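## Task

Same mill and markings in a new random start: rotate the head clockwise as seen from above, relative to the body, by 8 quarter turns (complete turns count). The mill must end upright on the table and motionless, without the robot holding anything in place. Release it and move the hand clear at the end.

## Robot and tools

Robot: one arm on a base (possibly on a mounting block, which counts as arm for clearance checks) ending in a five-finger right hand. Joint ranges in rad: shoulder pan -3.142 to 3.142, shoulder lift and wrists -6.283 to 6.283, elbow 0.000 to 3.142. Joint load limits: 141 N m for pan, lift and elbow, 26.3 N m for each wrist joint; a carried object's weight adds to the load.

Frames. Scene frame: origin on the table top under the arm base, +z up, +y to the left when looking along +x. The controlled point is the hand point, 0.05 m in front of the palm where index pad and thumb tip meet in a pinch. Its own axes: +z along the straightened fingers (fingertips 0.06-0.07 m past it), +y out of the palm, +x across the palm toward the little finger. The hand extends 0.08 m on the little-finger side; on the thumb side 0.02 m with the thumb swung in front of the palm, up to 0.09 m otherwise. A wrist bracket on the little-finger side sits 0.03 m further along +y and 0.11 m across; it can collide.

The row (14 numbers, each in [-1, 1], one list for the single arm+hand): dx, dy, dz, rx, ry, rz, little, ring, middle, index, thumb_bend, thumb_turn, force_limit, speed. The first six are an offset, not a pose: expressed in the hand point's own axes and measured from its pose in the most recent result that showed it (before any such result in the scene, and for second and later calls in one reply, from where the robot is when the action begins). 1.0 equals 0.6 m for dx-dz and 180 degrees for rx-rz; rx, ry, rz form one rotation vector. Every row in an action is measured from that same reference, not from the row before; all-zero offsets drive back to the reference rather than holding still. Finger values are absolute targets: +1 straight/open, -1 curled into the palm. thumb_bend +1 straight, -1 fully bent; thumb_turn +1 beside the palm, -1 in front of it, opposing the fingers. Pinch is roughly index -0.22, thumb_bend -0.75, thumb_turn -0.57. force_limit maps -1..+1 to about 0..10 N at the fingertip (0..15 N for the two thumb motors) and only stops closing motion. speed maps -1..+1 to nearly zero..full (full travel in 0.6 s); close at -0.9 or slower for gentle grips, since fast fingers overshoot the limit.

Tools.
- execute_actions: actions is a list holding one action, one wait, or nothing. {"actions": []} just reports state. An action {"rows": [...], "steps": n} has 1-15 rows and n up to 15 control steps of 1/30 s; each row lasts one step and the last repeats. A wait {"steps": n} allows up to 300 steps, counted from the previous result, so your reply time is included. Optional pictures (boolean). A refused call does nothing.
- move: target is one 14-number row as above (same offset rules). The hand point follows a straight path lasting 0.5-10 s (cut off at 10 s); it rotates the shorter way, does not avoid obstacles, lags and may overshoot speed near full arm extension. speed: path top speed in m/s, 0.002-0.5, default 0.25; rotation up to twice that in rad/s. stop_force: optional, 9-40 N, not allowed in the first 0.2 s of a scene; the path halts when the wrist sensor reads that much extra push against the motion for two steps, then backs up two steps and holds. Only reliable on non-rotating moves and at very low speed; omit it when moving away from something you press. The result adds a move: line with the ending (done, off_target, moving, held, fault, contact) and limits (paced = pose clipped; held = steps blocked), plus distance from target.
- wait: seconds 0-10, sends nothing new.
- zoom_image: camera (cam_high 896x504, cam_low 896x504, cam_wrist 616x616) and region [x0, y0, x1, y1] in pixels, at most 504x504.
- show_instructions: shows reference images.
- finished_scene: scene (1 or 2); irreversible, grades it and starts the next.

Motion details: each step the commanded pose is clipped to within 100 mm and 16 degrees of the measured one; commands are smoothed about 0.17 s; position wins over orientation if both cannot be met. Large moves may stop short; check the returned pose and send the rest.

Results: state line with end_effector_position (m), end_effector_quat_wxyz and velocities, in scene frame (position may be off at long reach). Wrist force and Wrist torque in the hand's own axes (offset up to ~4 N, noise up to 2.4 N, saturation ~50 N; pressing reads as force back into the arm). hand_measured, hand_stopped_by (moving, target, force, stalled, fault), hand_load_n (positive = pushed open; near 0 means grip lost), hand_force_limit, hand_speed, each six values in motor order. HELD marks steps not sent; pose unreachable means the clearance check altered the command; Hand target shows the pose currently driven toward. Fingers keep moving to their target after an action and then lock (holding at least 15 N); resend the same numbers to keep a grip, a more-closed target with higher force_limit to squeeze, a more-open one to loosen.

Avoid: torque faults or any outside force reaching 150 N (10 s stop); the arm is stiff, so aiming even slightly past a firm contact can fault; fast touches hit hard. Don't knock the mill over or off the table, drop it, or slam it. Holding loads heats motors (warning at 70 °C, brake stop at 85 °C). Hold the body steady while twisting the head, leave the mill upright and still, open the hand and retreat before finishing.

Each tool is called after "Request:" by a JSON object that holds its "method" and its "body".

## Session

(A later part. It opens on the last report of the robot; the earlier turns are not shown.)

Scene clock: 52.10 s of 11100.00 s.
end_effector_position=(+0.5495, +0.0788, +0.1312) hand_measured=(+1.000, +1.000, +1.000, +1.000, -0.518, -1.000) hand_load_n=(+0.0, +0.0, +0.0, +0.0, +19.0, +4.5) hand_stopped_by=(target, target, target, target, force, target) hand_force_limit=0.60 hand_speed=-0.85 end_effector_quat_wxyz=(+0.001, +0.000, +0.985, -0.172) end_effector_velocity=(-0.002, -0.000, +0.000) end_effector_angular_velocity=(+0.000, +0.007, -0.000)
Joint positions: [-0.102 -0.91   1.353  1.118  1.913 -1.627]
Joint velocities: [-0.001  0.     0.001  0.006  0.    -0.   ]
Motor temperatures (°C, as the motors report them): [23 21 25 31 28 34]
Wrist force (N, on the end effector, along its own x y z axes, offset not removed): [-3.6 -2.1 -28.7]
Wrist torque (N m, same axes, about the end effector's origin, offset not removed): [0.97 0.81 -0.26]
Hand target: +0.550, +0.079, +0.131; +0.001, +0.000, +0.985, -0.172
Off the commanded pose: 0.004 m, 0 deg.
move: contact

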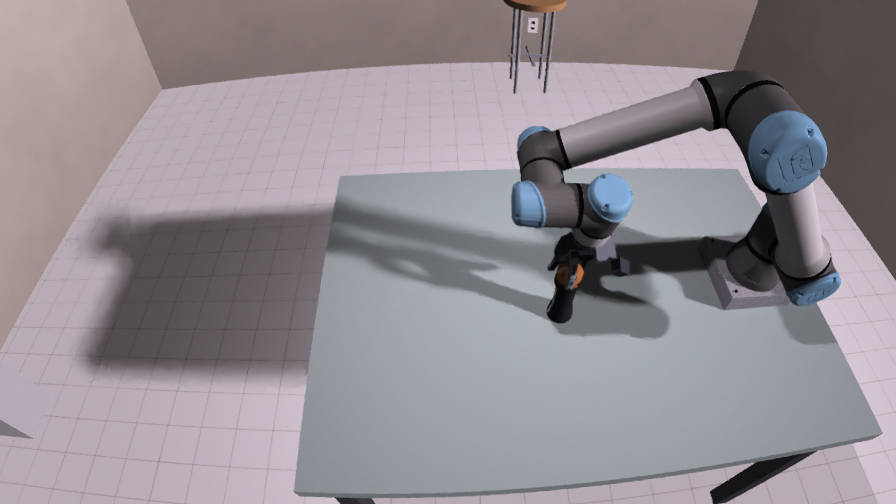

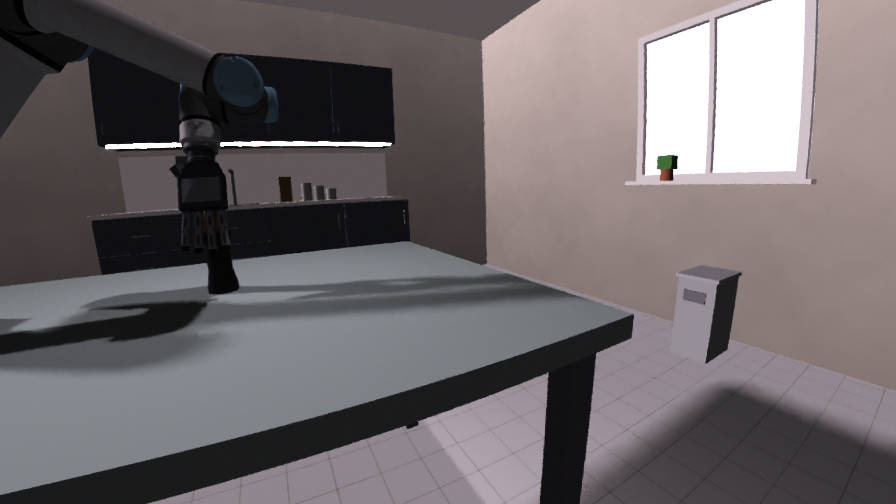

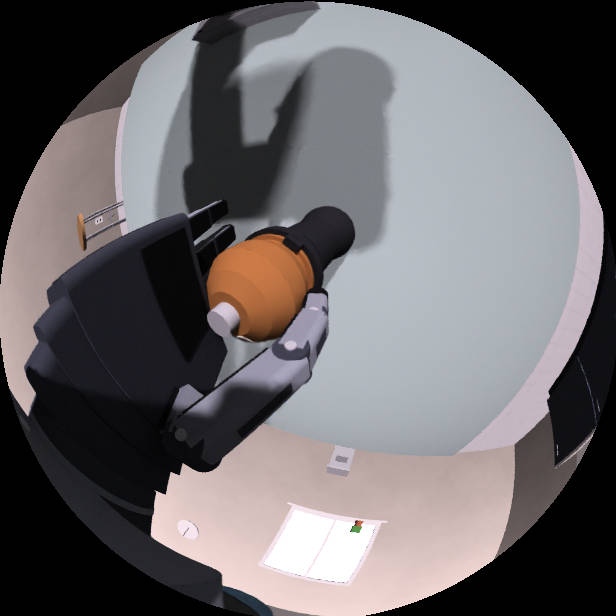

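Request:
{"method": "move", "body": {"target": [0,0.0019,-0.0007,0,0,0,1,1,1,1,-1,-1,0.6,-0.85], "speed": 0.005}}

Request:
{"method": "move", "body": {"target": [-0.0122,-0.0199,0.0072,0,0.0565,0.1568,1,1,1,1,-1,-1,0.6,-0.85], "speed": 0.17}}

Request:
{"method": "move", "body": {"target": [-0.0122,-0.0199,0.0072,0,0.0565,0.1568,1,1,1,1,-1,-1,0.6,-0.85], "speed": 0.17}}

Request:
{"method": "move", "body": {"target": [-0.0122,-0.0199,0.0072,0,0.0565,0.1568,1,1,1,1,-1,-1,0.6,-0.85], "speed": 0.17}}

Scene clock: 55.03 s of 11100.00 s.
end_effector_position=(+0.5495, +0.0799, +0.1312) hand_measured=(+1.000, +1.000, +1.000, +1.000, -0.518, -1.000) hand_load_n=(+0.0, +0.0, +0.0, +0.0, +18.5, +4.5) hand_stopped_by=(target, target, target, target, force, target) hand_force_limit=0.60 hand_speed=-0.85 end_effector_quat_wxyz=(+0.001, +0.000, +0.985, -0.172) end_effector_velocity=(-0.000, +0.001, -0.000) end_effector_angular_velocity=(-0.000, +0.002, +0.000)
Joint positions: [-0.1   -0.91   1.352  1.119  1.913 -1.625]
Joint velocities: [ 0.001  0.001 -0.     0.002  0.     0.001]
Motor temperatures (°C, as the motors report them): [23 21 25 31 28 34]
Wrist force (N, on the end effector, along its own x y z axes, offset not removed): [-3.7 -2.1 -19.3]
Wrist torque (N m, same axes, about the end effector's origin, offset not removed): [0.91 0.53 -0.33]
Hand target: +0.549, +0.080, +0.131; +0.001, +0.000, +0.985, -0.172
Off the commanded pose: 0.000 m, 0 deg.
move: done

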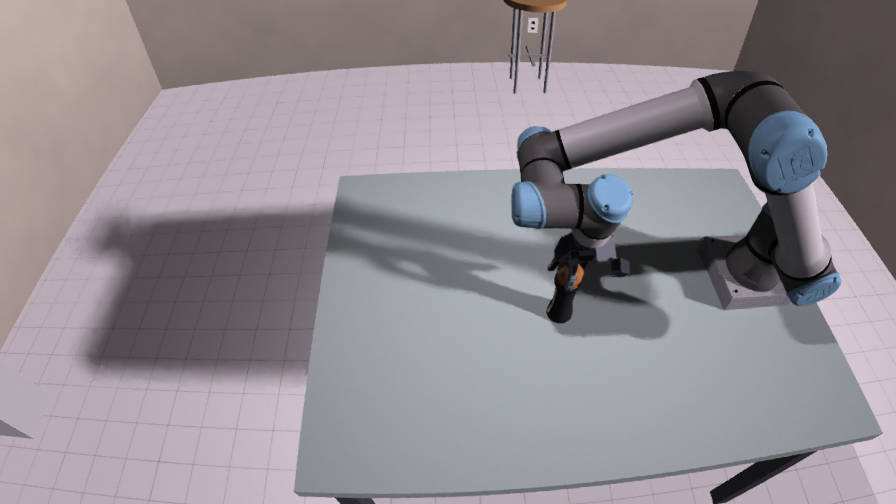

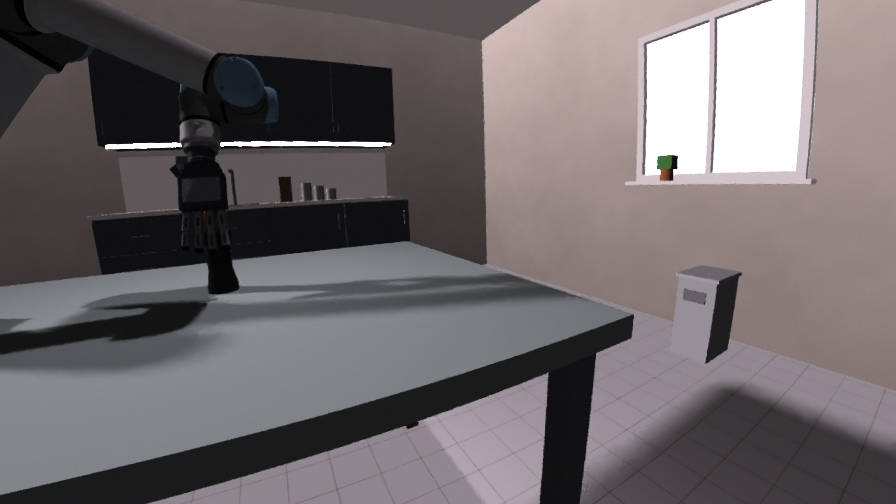

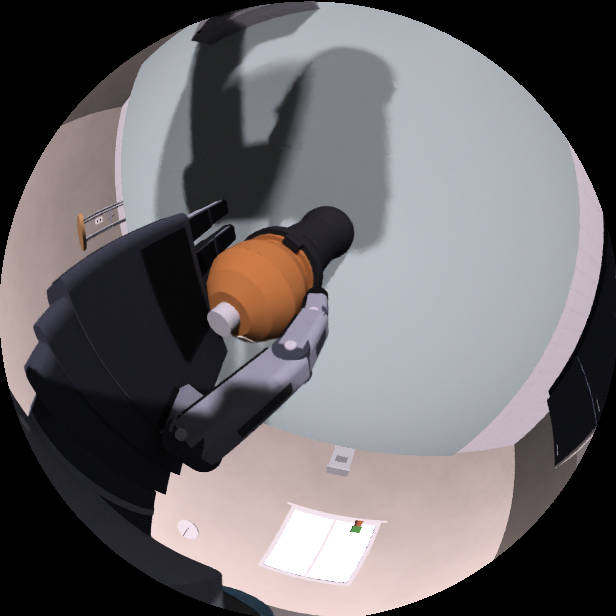

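Scene clock: 57.07 s of 11100.00 s.
end_effector_position=(+0.5568, +0.0673, +0.1312) hand_measured=(+1.000, +1.000, +1.000, +1.000, -0.518, -1.000) hand_load_n=(+0.0, +0.0, +0.0, +0.0, +16.5, +3.0) hand_stopped_by=(target, target, target, target, force, target) hand_force_limit=0.60 hand_speed=-0.85 end_effector_quat_wxyz=(-0.043, +0.254, +0.952, -0.166) end_effector_velocity=(+0.001, -0.000, +0.000) end_effector_angular_velocity=(-0.000, -0.001, -0.016)
Joint positions: [-0.099 -0.838  1.276  1.303  1.874 -1.075]
Joint velocities: [ 0.     0.002 -0.004  0.005 -0.002  0.017]
Motor temperatures (°C, as the motors report them): [23 21 25 31 28 34]
Wrist force (N, on the end effector, along its own x y z axes, offset not removed): [-2.0 -17.1 -24.2]
Wrist torque (N m, same axes, about the end effector's origin, offset not removed): [1.33 0.68 -0.69]
Hand target: +0.557, +0.067, +0.131; -0.043, +0.255, +0.951, -0.166
Off the commanded pose: 0.000 m, 0 deg.
move: done

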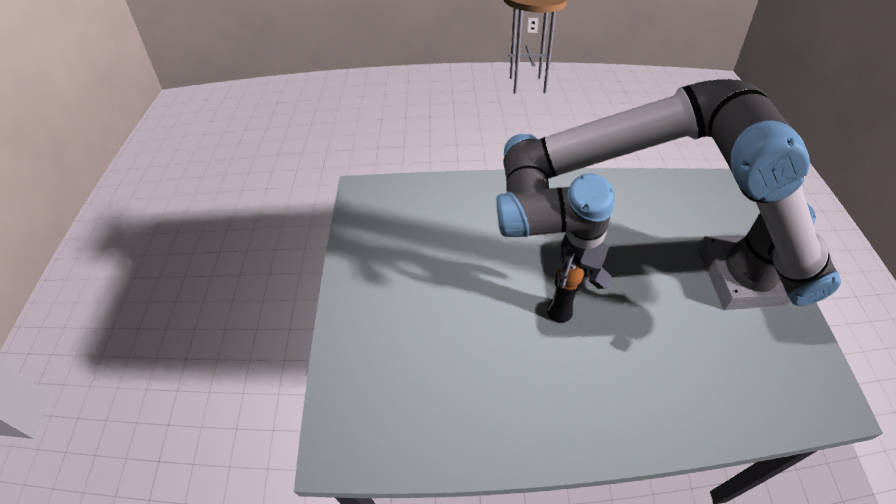

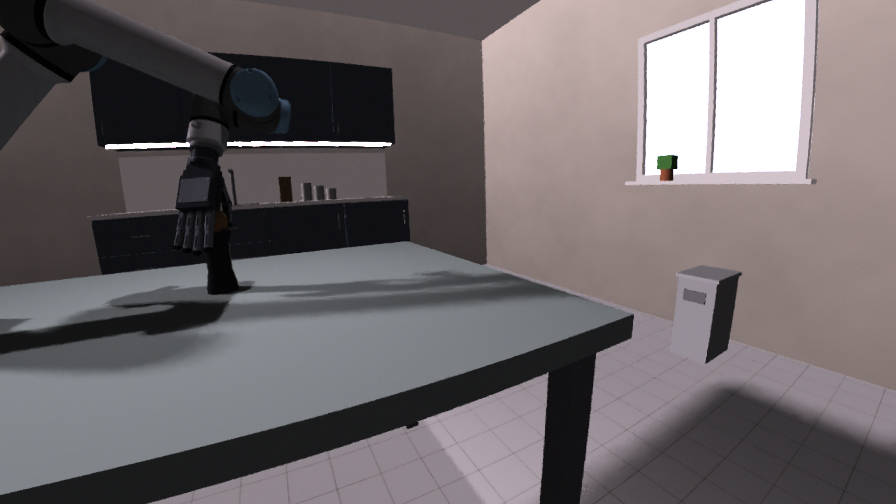

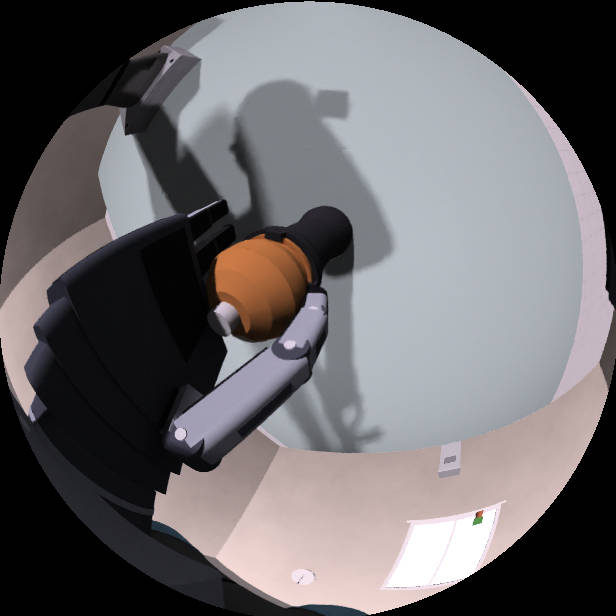

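Scene clock: 59.10 s of 11100.00 s.
end_effector_position=(+0.5568, +0.0527, +0.1313) hand_measured=(+1.000, +1.000, +1.000, +1.000, -0.518, -1.000) hand_load_n=(+0.0, +0.0, +0.0, +0.0, +16.5, +3.0) hand_stopped_by=(target, target, target, target, force, target) hand_force_limit=0.60 hand_speed=-0.85 end_effector_quat_wxyz=(-0.085, +0.491, +0.854, -0.149) end_effector_velocity=(-0.001, -0.001, -0.000) end_effector_angular_velocity=(+0.000, +0.003, -0.016)
Joint positions: [-0.122 -0.788  1.221  1.436  1.76  -0.573]
Joint velocities: [-0.001  0.002 -0.001  0.005 -0.004  0.014]
Motor temperatures (°C, as the motors report them): [23 21 25 31 28 34]
Wrist force (N, on the end effector, along its own x y z axes, offset not removed): [-2.5 -17.6 -25.6]
Wrist torque (N m, same axes, about the end effector's origin, offset not removed): [1.37 0.66 -0.68]
Hand target: +0.557, +0.053, +0.131; -0.085, +0.492, +0.854, -0.149
Off the commanded pose: 0.000 m, 0 deg.
move: done

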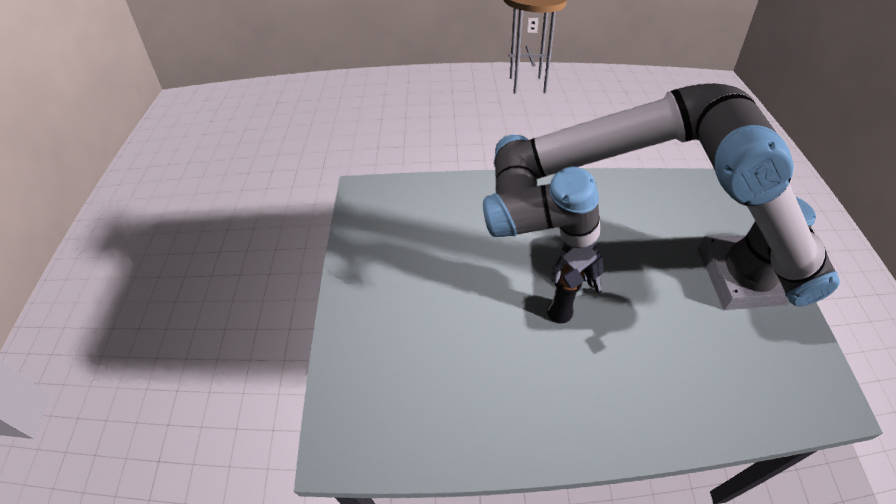

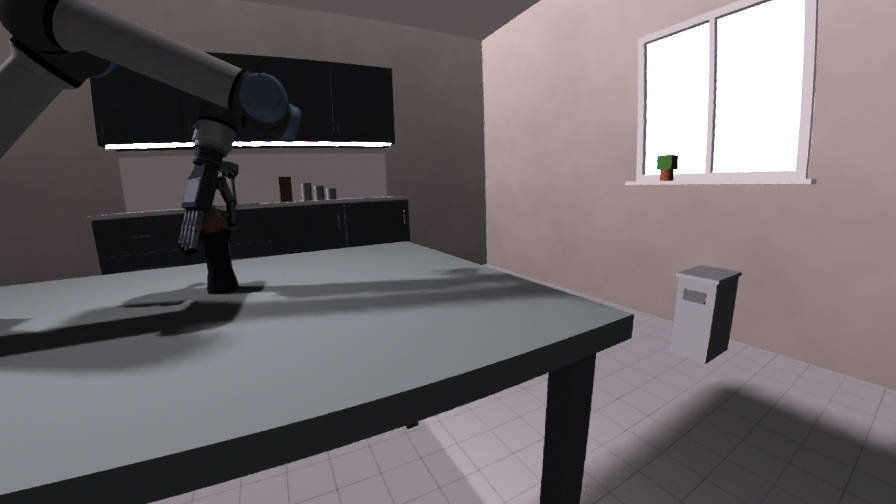

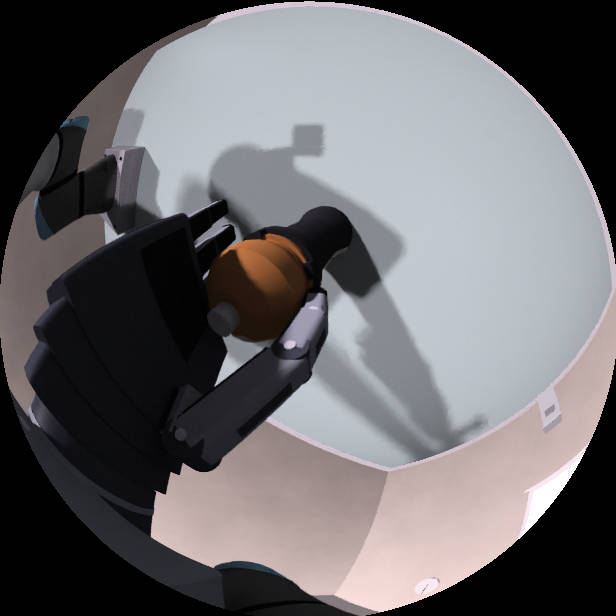

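Scene clock: 61.13 s of 11100.00 s.
end_effector_position=(+0.5496, +0.0400, +0.1313) hand_measured=(+1.000, +1.000, +1.000, +1.000, -0.518, -1.000) hand_load_n=(+0.0, +0.0, +0.0, +0.0, +16.5, +3.5) hand_stopped_by=(target, target, target, target, force, target) hand_force_limit=0.60 hand_speed=-0.85 end_effector_quat_wxyz=(-0.120, +0.695, +0.699, -0.121) end_effector_velocity=(-0.000, -0.001, -0.000) end_effector_angular_velocity=(-0.001, +0.000, -0.013)
Joint positions: [-0.159 -0.766  1.195  1.495  1.607 -0.11 ]
Joint velocities: [-0.001  0.001 -0.002  0.001 -0.003  0.012]
Motor temperatures (°C, as the motors report them): [23 21 25 31 28 34]
Wrist force (N, on the end effector, along its own x y z axes, offset not removed): [-4.7 -16.9 -27.3]
Wrist torque (N m, same axes, about the end effector's origin, offset not removed): [1.69 0.76 -0.79]
Hand target: +0.550, +0.040, +0.131; -0.120, +0.696, +0.698, -0.121
Off the commanded pose: 0.000 m, 0 deg.
move: done

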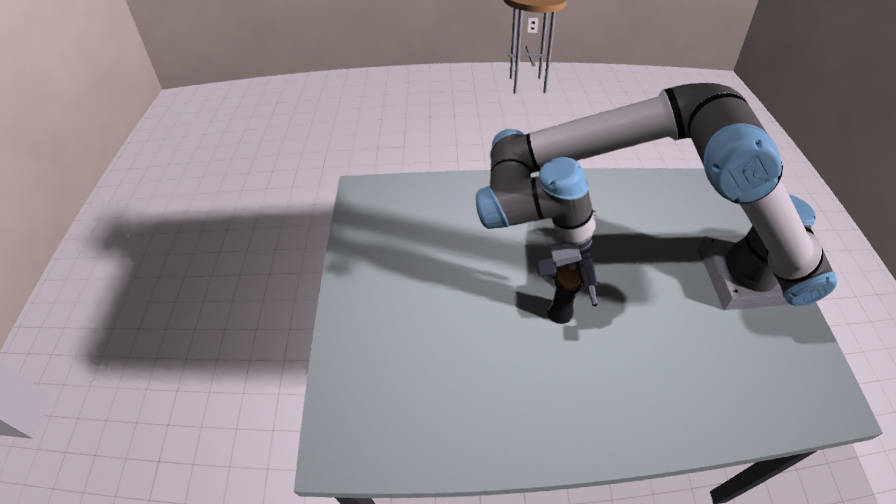

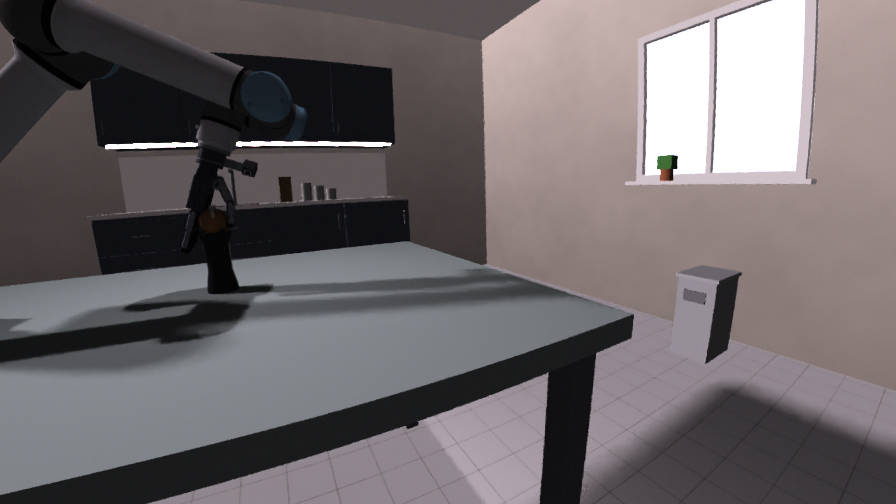

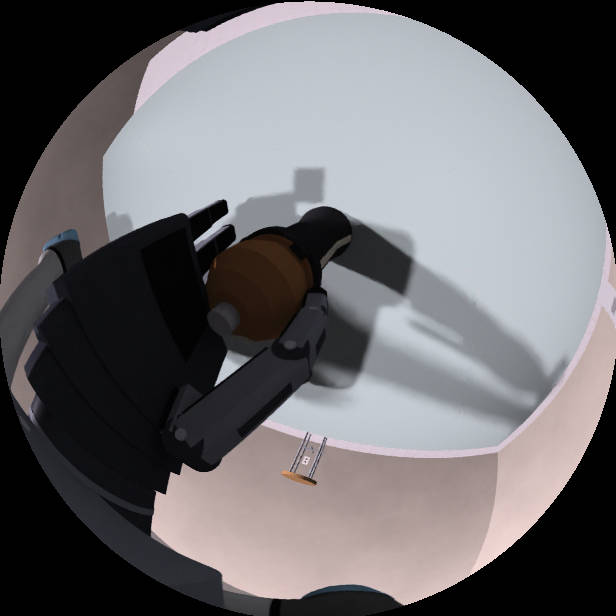

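Request:
{"method": "move", "body": {"target": [-0.0119,-0.0210,0.0076,0,0.0565,0.1568,1,1,1,1,-1,-1,0.6,-0.85], "speed": 0.2}}

Request:
{"method": "move", "body": {"target": [-0.0119,-0.0210,0.0076,0,0.0565,0.1568,1,1,1,1,-1,-1,0.6,-0.85], "speed": 0.2}}

Request:
{"method": "move", "body": {"target": [-0.0119,-0.0210,0.0076,0,0.0565,0.1568,1,1,1,1,-1,-1,0.6,-0.85], "speed": 0.2}}

Scene clock: 65.00 s of 11100.00 s.
end_effector_position=(+0.5363, +0.0328, +0.1313) hand_measured=(+1.000, +1.000, +1.000, +1.000, -0.518, -1.000) hand_load_n=(+0.0, +0.0, +0.0, +0.0, +17.0, +3.5) hand_stopped_by=(target, target, target, target, force, target) hand_force_limit=0.60 hand_speed=-0.85 end_effector_quat_wxyz=(-0.148, +0.851, +0.496, -0.085) end_effector_velocity=(-0.000, -0.000, -0.000) end_effector_angular_velocity=(-0.001, -0.001, -0.018)
Joint positions: [-0.204 -0.776  1.209  1.472  1.448  0.34 ]
Joint velocities: [-0.001 -0.001  0.001 -0.003 -0.004  0.016]
Motor temperatures (°C, as the motors report them): [23 21 25 31 28 34]
Wrist force (N, on the end effector, along its own x y z axes, offset not removed): [-4.0 -12.3 -22.1]
Wrist torque (N m, same axes, about the end effector's origin, offset not removed): [1.28 0.53 -0.54]
Hand target: +0.536, +0.033, +0.131; -0.148, +0.852, +0.495, -0.085
Off the commanded pose: 0.000 m, 0 deg.
move: done

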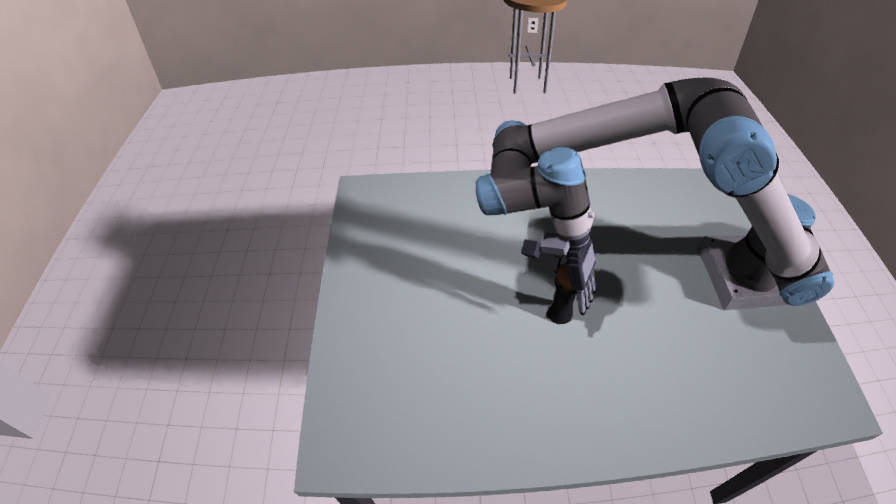

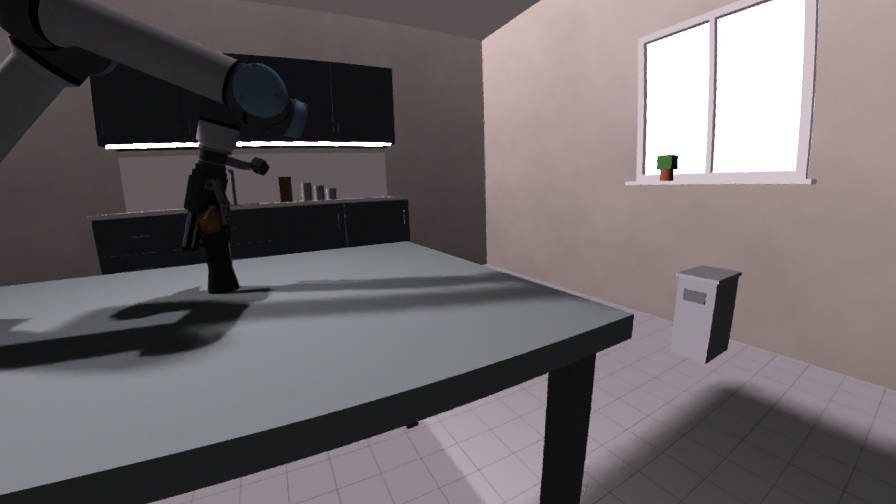

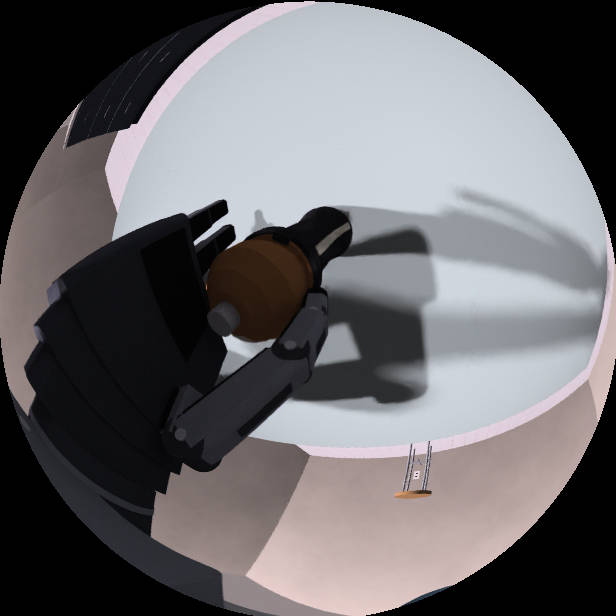

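Scene clock: 66.80 s of 11100.00 s.
end_effector_position=(+0.5212, +0.0332, +0.1312) hand_measured=(+1.000, +1.000, +1.000, +1.000, -0.518, -1.000) hand_load_n=(+0.0, +0.0, +0.0, +0.0, +18.0, +2.0) hand_stopped_by=(target, target, target, target, force, target) hand_force_limit=0.60 hand_speed=-0.85 end_effector_quat_wxyz=(-0.166, +0.950, +0.260, -0.044) end_effector_velocity=(-0.001, -0.000, -0.000) end_effector_angular_velocity=(-0.001, +0.001, -0.016)
Joint positions: [-0.246 -0.815  1.256  1.375  1.313  0.809]
Joint velocities: [-0.001 -0.002  0.003 -0.004 -0.002  0.015]
Motor temperatures (°C, as the motors report them): [23 21 25 31 28 34]
Wrist force (N, on the end effector, along its own x y z axes, offset not removed): [2.8 -6.7 -19.4]
Wrist torque (N m, same axes, about the end effector's origin, offset not removed): [1.13 0.40 -0.29]
Hand target: +0.521, +0.033, +0.131; -0.166, +0.951, +0.259, -0.044
Off the commanded pose: 0.000 m, 0 deg.
move: done

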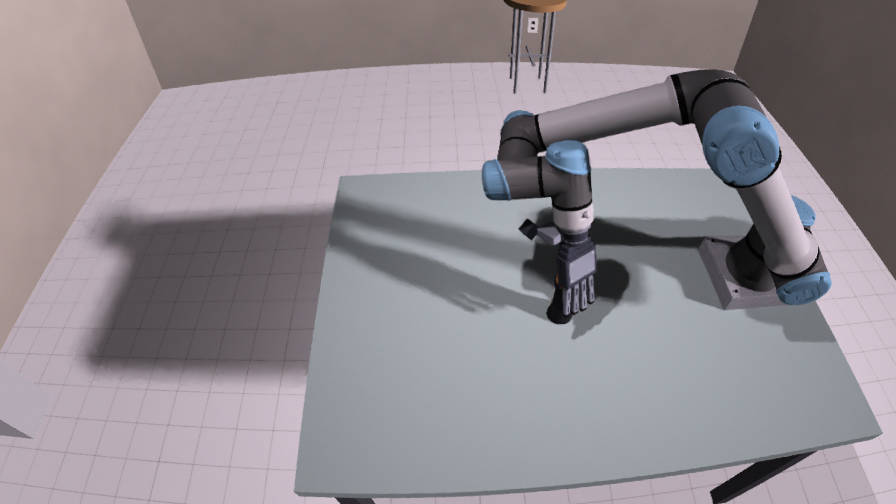

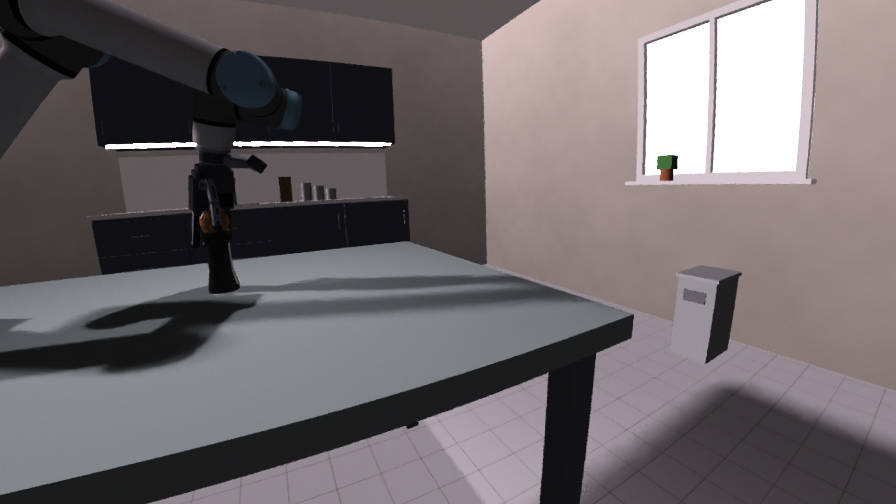

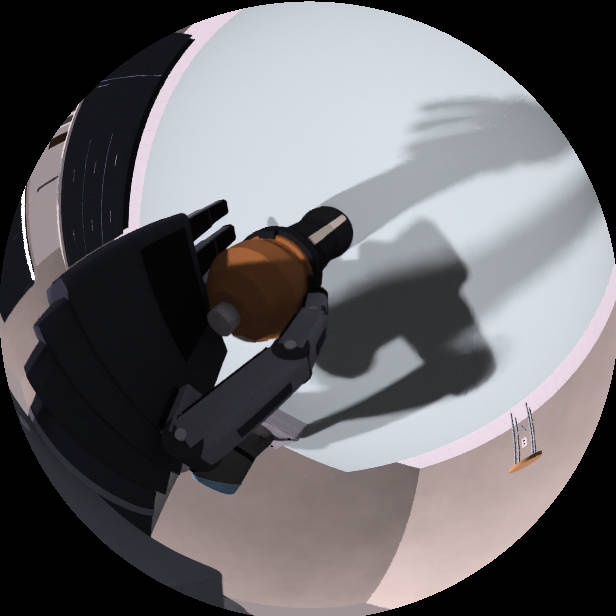

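Scene clock: 68.60 s of 11100.00 s.
end_effector_position=(+0.5083, +0.0411, +0.1312) hand_measured=(+1.000, +1.000, +1.000, +1.000, -0.518, -1.000) hand_load_n=(+0.0, +0.0, +0.0, +0.0, +18.5, +2.0) hand_stopped_by=(target, target, target, target, force, target) hand_force_limit=0.60 hand_speed=-0.85 end_effector_quat_wxyz=(-0.172, +0.985, +0.006, +0.000) end_effector_velocity=(-0.001, +0.000, +0.000) end_effector_angular_velocity=(-0.001, +0.001, -0.018)
Joint positions: [-0.275 -0.877  1.325  1.217  1.232  1.317]
Joint velocities: [-0.    -0.003  0.003 -0.006 -0.     0.019]
Motor temperatures (°C, as the motors report them): [23 21 25 31 28 34]
Wrist force (N, on the end effector, along its own x y z axes, offset not removed): [2.3 -5.0 -18.7]
Wrist torque (N m, same axes, about the end effector's origin, offset not removed): [0.95 0.49 -0.26]
Hand target: +0.508, +0.041, +0.131; -0.172, +0.985, +0.005, +0.001
Off the commanded pose: 0.000 m, 0 deg.
move: done

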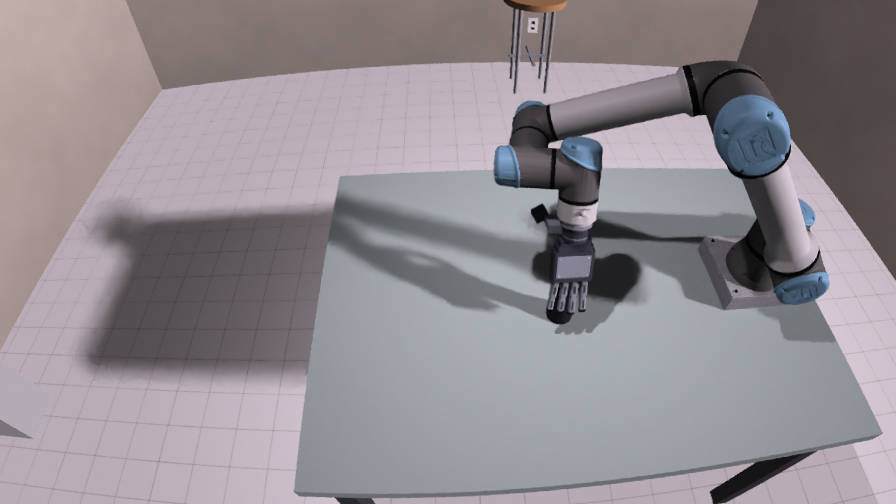

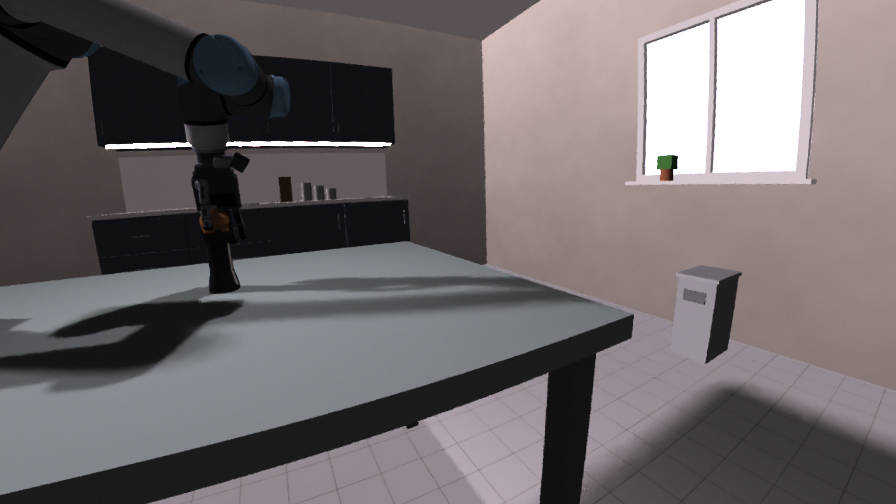

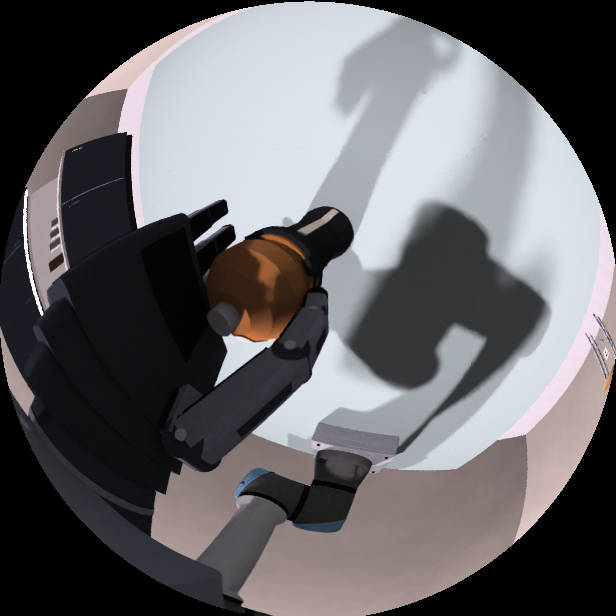

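Request:
{"method": "move", "body": {"target": [-0.0122,-0.0196,0.0081,0,0.0565,0.1568,1,1,1,1,-1,-1,0.6,-0.85], "speed": 0.2}}

Request:
{"method": "move", "body": {"target": [-0.0122,-0.0199,0.0072,0,0.0565,0.1568,1,1,1,1,-1,-1,0.6,-0.85], "speed": 0.2}}

Request:
{"method": "move", "body": {"target": [-0.0122,-0.0199,0.0072,0,0.0565,0.1568,1,1,1,1,-1,-1,0.6,-0.85], "speed": 0.2}}

Scene clock: 72.40 s of 11100.00 s.
end_effector_position=(+0.5009, +0.0536, +0.1306) hand_measured=(+1.000, +1.000, +1.000, +1.000, -0.518, -1.000) hand_load_n=(+0.0, +0.0, +0.0, +0.0, +18.0, +0.5) hand_stopped_by=(target, target, target, target, force, target) hand_force_limit=0.60 hand_speed=-0.85 end_effector_quat_wxyz=(-0.167, +0.953, -0.248, +0.045) end_effector_velocity=(-0.000, +0.000, +0.000) end_effector_angular_velocity=(-0.002, -0.001, -0.016)
Joint positions: [-0.285 -0.952  1.406  1.03   1.235  1.859]
Joint velocities: [ 0.001 -0.004  0.003 -0.007  0.003  0.017]
Motor temperatures (°C, as the motors report them): [23 21 25 31 28 34]
Wrist force (N, on the end effector, along its own x y z axes, offset not removed): [1.0 -22.0 -38.7]
Wrist torque (N m, same axes, about the end effector's origin, offset not removed): [1.25 0.93 -0.80]
Hand target: +0.501, +0.054, +0.131; -0.167, +0.953, -0.249, +0.045
Off the commanded pose: 0.000 m, 0 deg.
move: done

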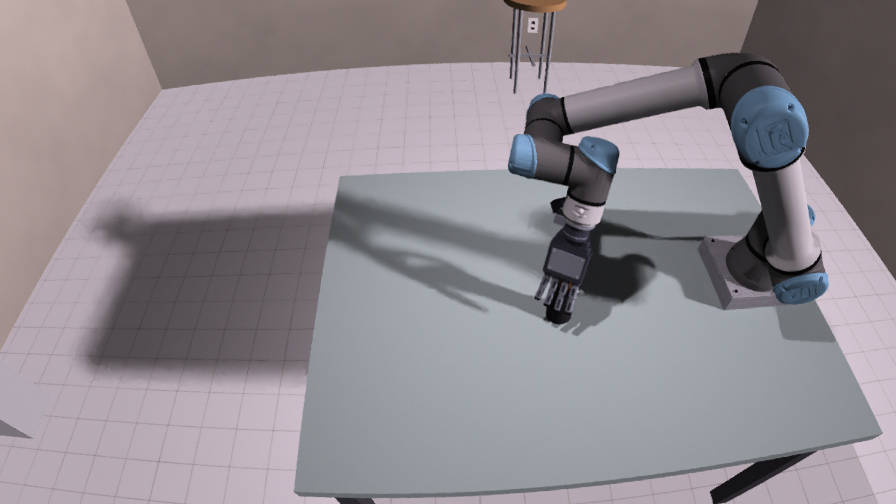

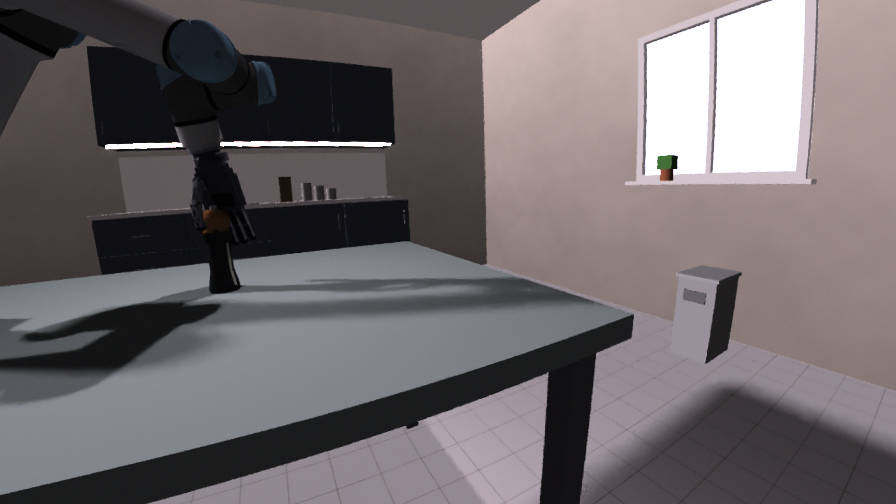

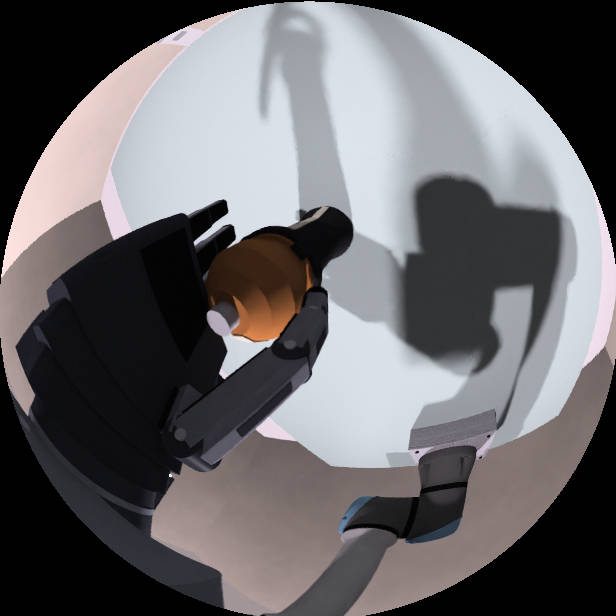

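Scene clock: 74.20 s of 11100.00 s.
end_effector_position=(+0.5006, +0.0681, +0.1306) hand_measured=(+1.000, +1.000, +1.000, +1.000, -0.518, -1.000) hand_load_n=(+0.0, +0.0, +0.0, +0.0, +19.5, +0.5) hand_stopped_by=(target, target, target, target, force, target) hand_force_limit=0.60 hand_speed=-0.85 end_effector_quat_wxyz=(-0.150, +0.857, -0.485, +0.086) end_effector_velocity=(+0.000, +0.001, +0.001) end_effector_angular_velocity=(-0.001, -0.001, -0.017)
Joint positions: [-0.269 -1.021  1.475  0.871  1.332  2.412]
Joint velocities: [ 0.002 -0.003  0.001 -0.004  0.005  0.018]
Motor temperatures (°C, as the motors report them): [23 22 25 31 28 34]
Wrist force (N, on the end effector, along its own x y z axes, offset not removed): [6.0 -14.9 -40.0]
Wrist torque (N m, same axes, about the end effector's origin, offset not removed): [1.50 1.08 -0.50]
Hand target: +0.501, +0.068, +0.131; -0.150, +0.857, -0.486, +0.086
Off the commanded pose: 0.000 m, 0 deg.
move: done

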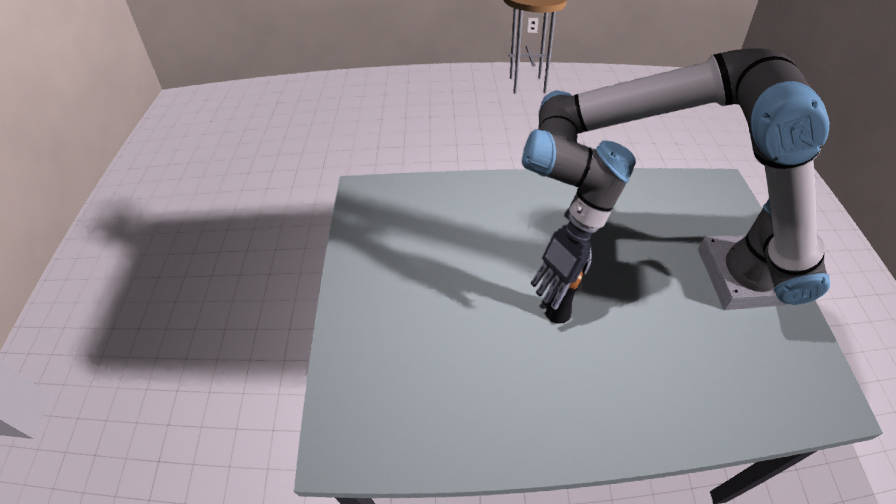

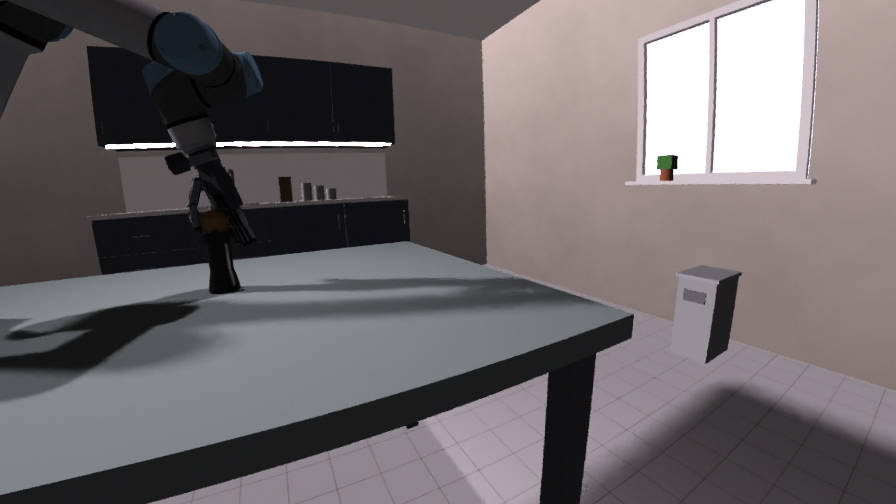

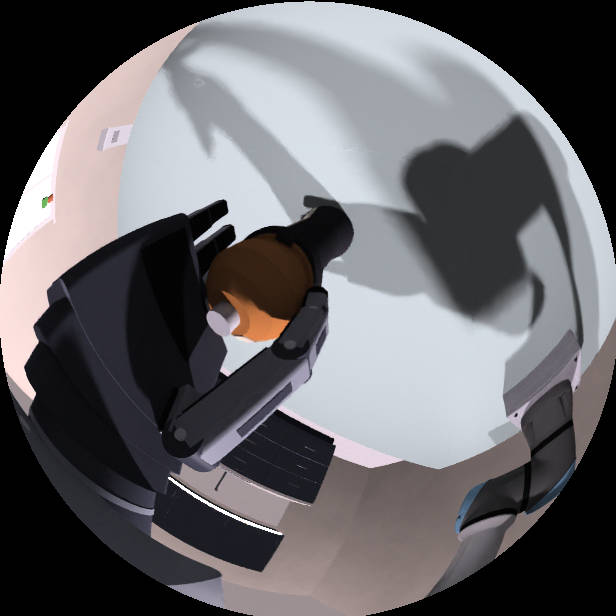

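Scene clock: 76.00 s of 11100.00 s.
end_effector_position=(+0.5077, +0.0808, +0.1306) hand_measured=(+1.000, +1.000, +1.000, +1.000, -0.518, -1.000) hand_load_n=(+0.0, +0.0, +0.0, +0.0, +18.0, +2.5) hand_stopped_by=(target, target, target, target, force, target) hand_force_limit=0.60 hand_speed=-0.85 end_effector_quat_wxyz=(-0.124, +0.703, -0.690, +0.121) end_effector_velocity=(+0.001, +0.001, +0.000) end_effector_angular_velocity=(+0.000, -0.001, -0.018)
Joint positions: [-0.228 -1.058  1.511  0.787  1.501  2.955]
Joint velocities: [ 0.002 -0.     0.    -0.002  0.006  0.019]
Motor temperatures (°C, as the motors report them): [23 22 25 31 28 34]
Wrist force (N, on the end effector, along its own x y z axes, offset not removed): [-1.9 -21.9 -38.0]
Wrist torque (N m, same axes, about the end effector's origin, offset not removed): [1.62 1.00 -0.75]
Hand target: +0.508, +0.081, +0.131; -0.124, +0.702, -0.690, +0.121
Off the commanded pose: 0.000 m, 0 deg.
move: done

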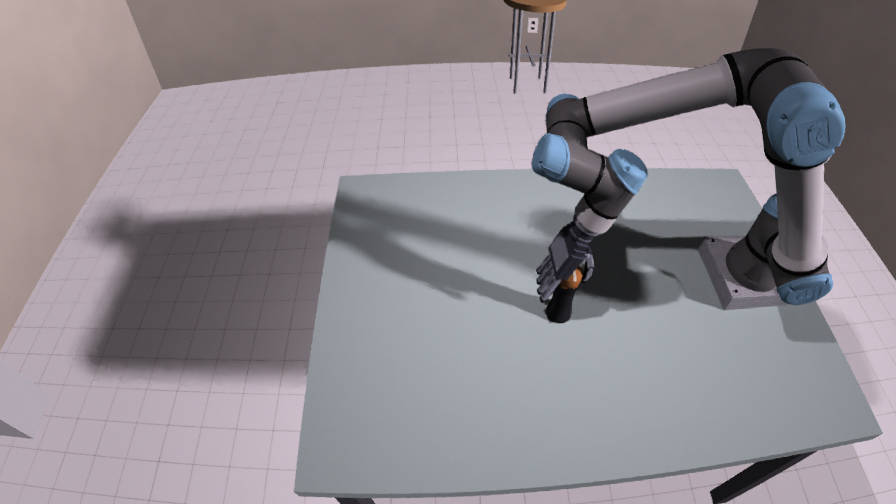

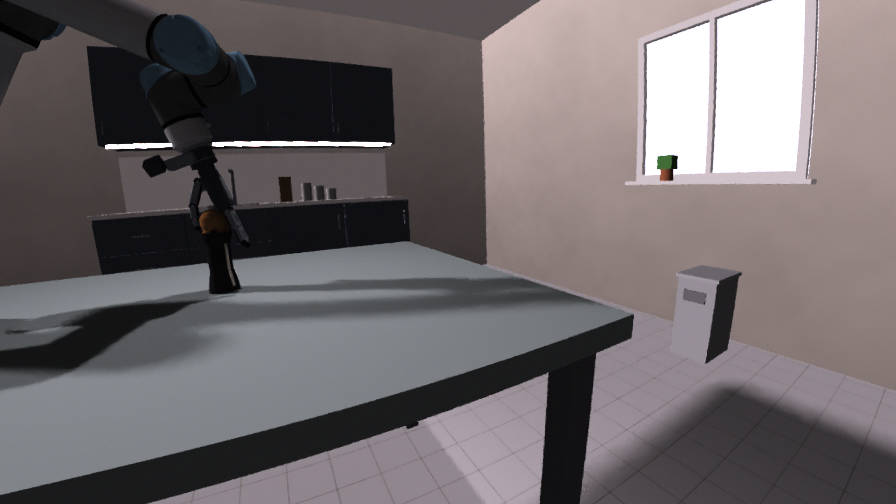

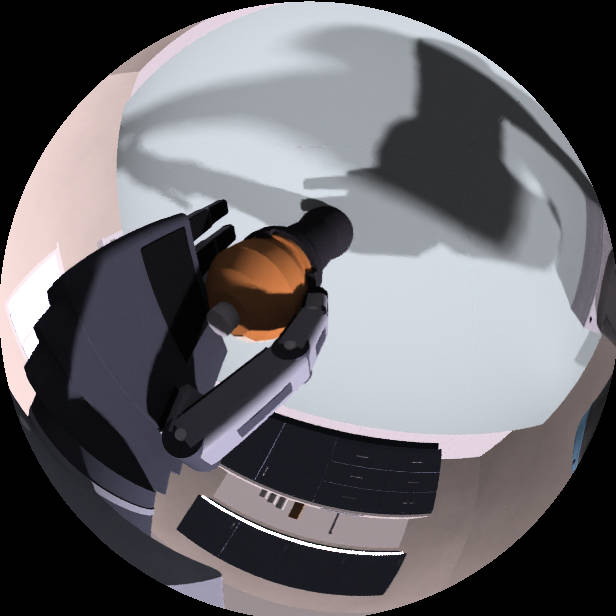

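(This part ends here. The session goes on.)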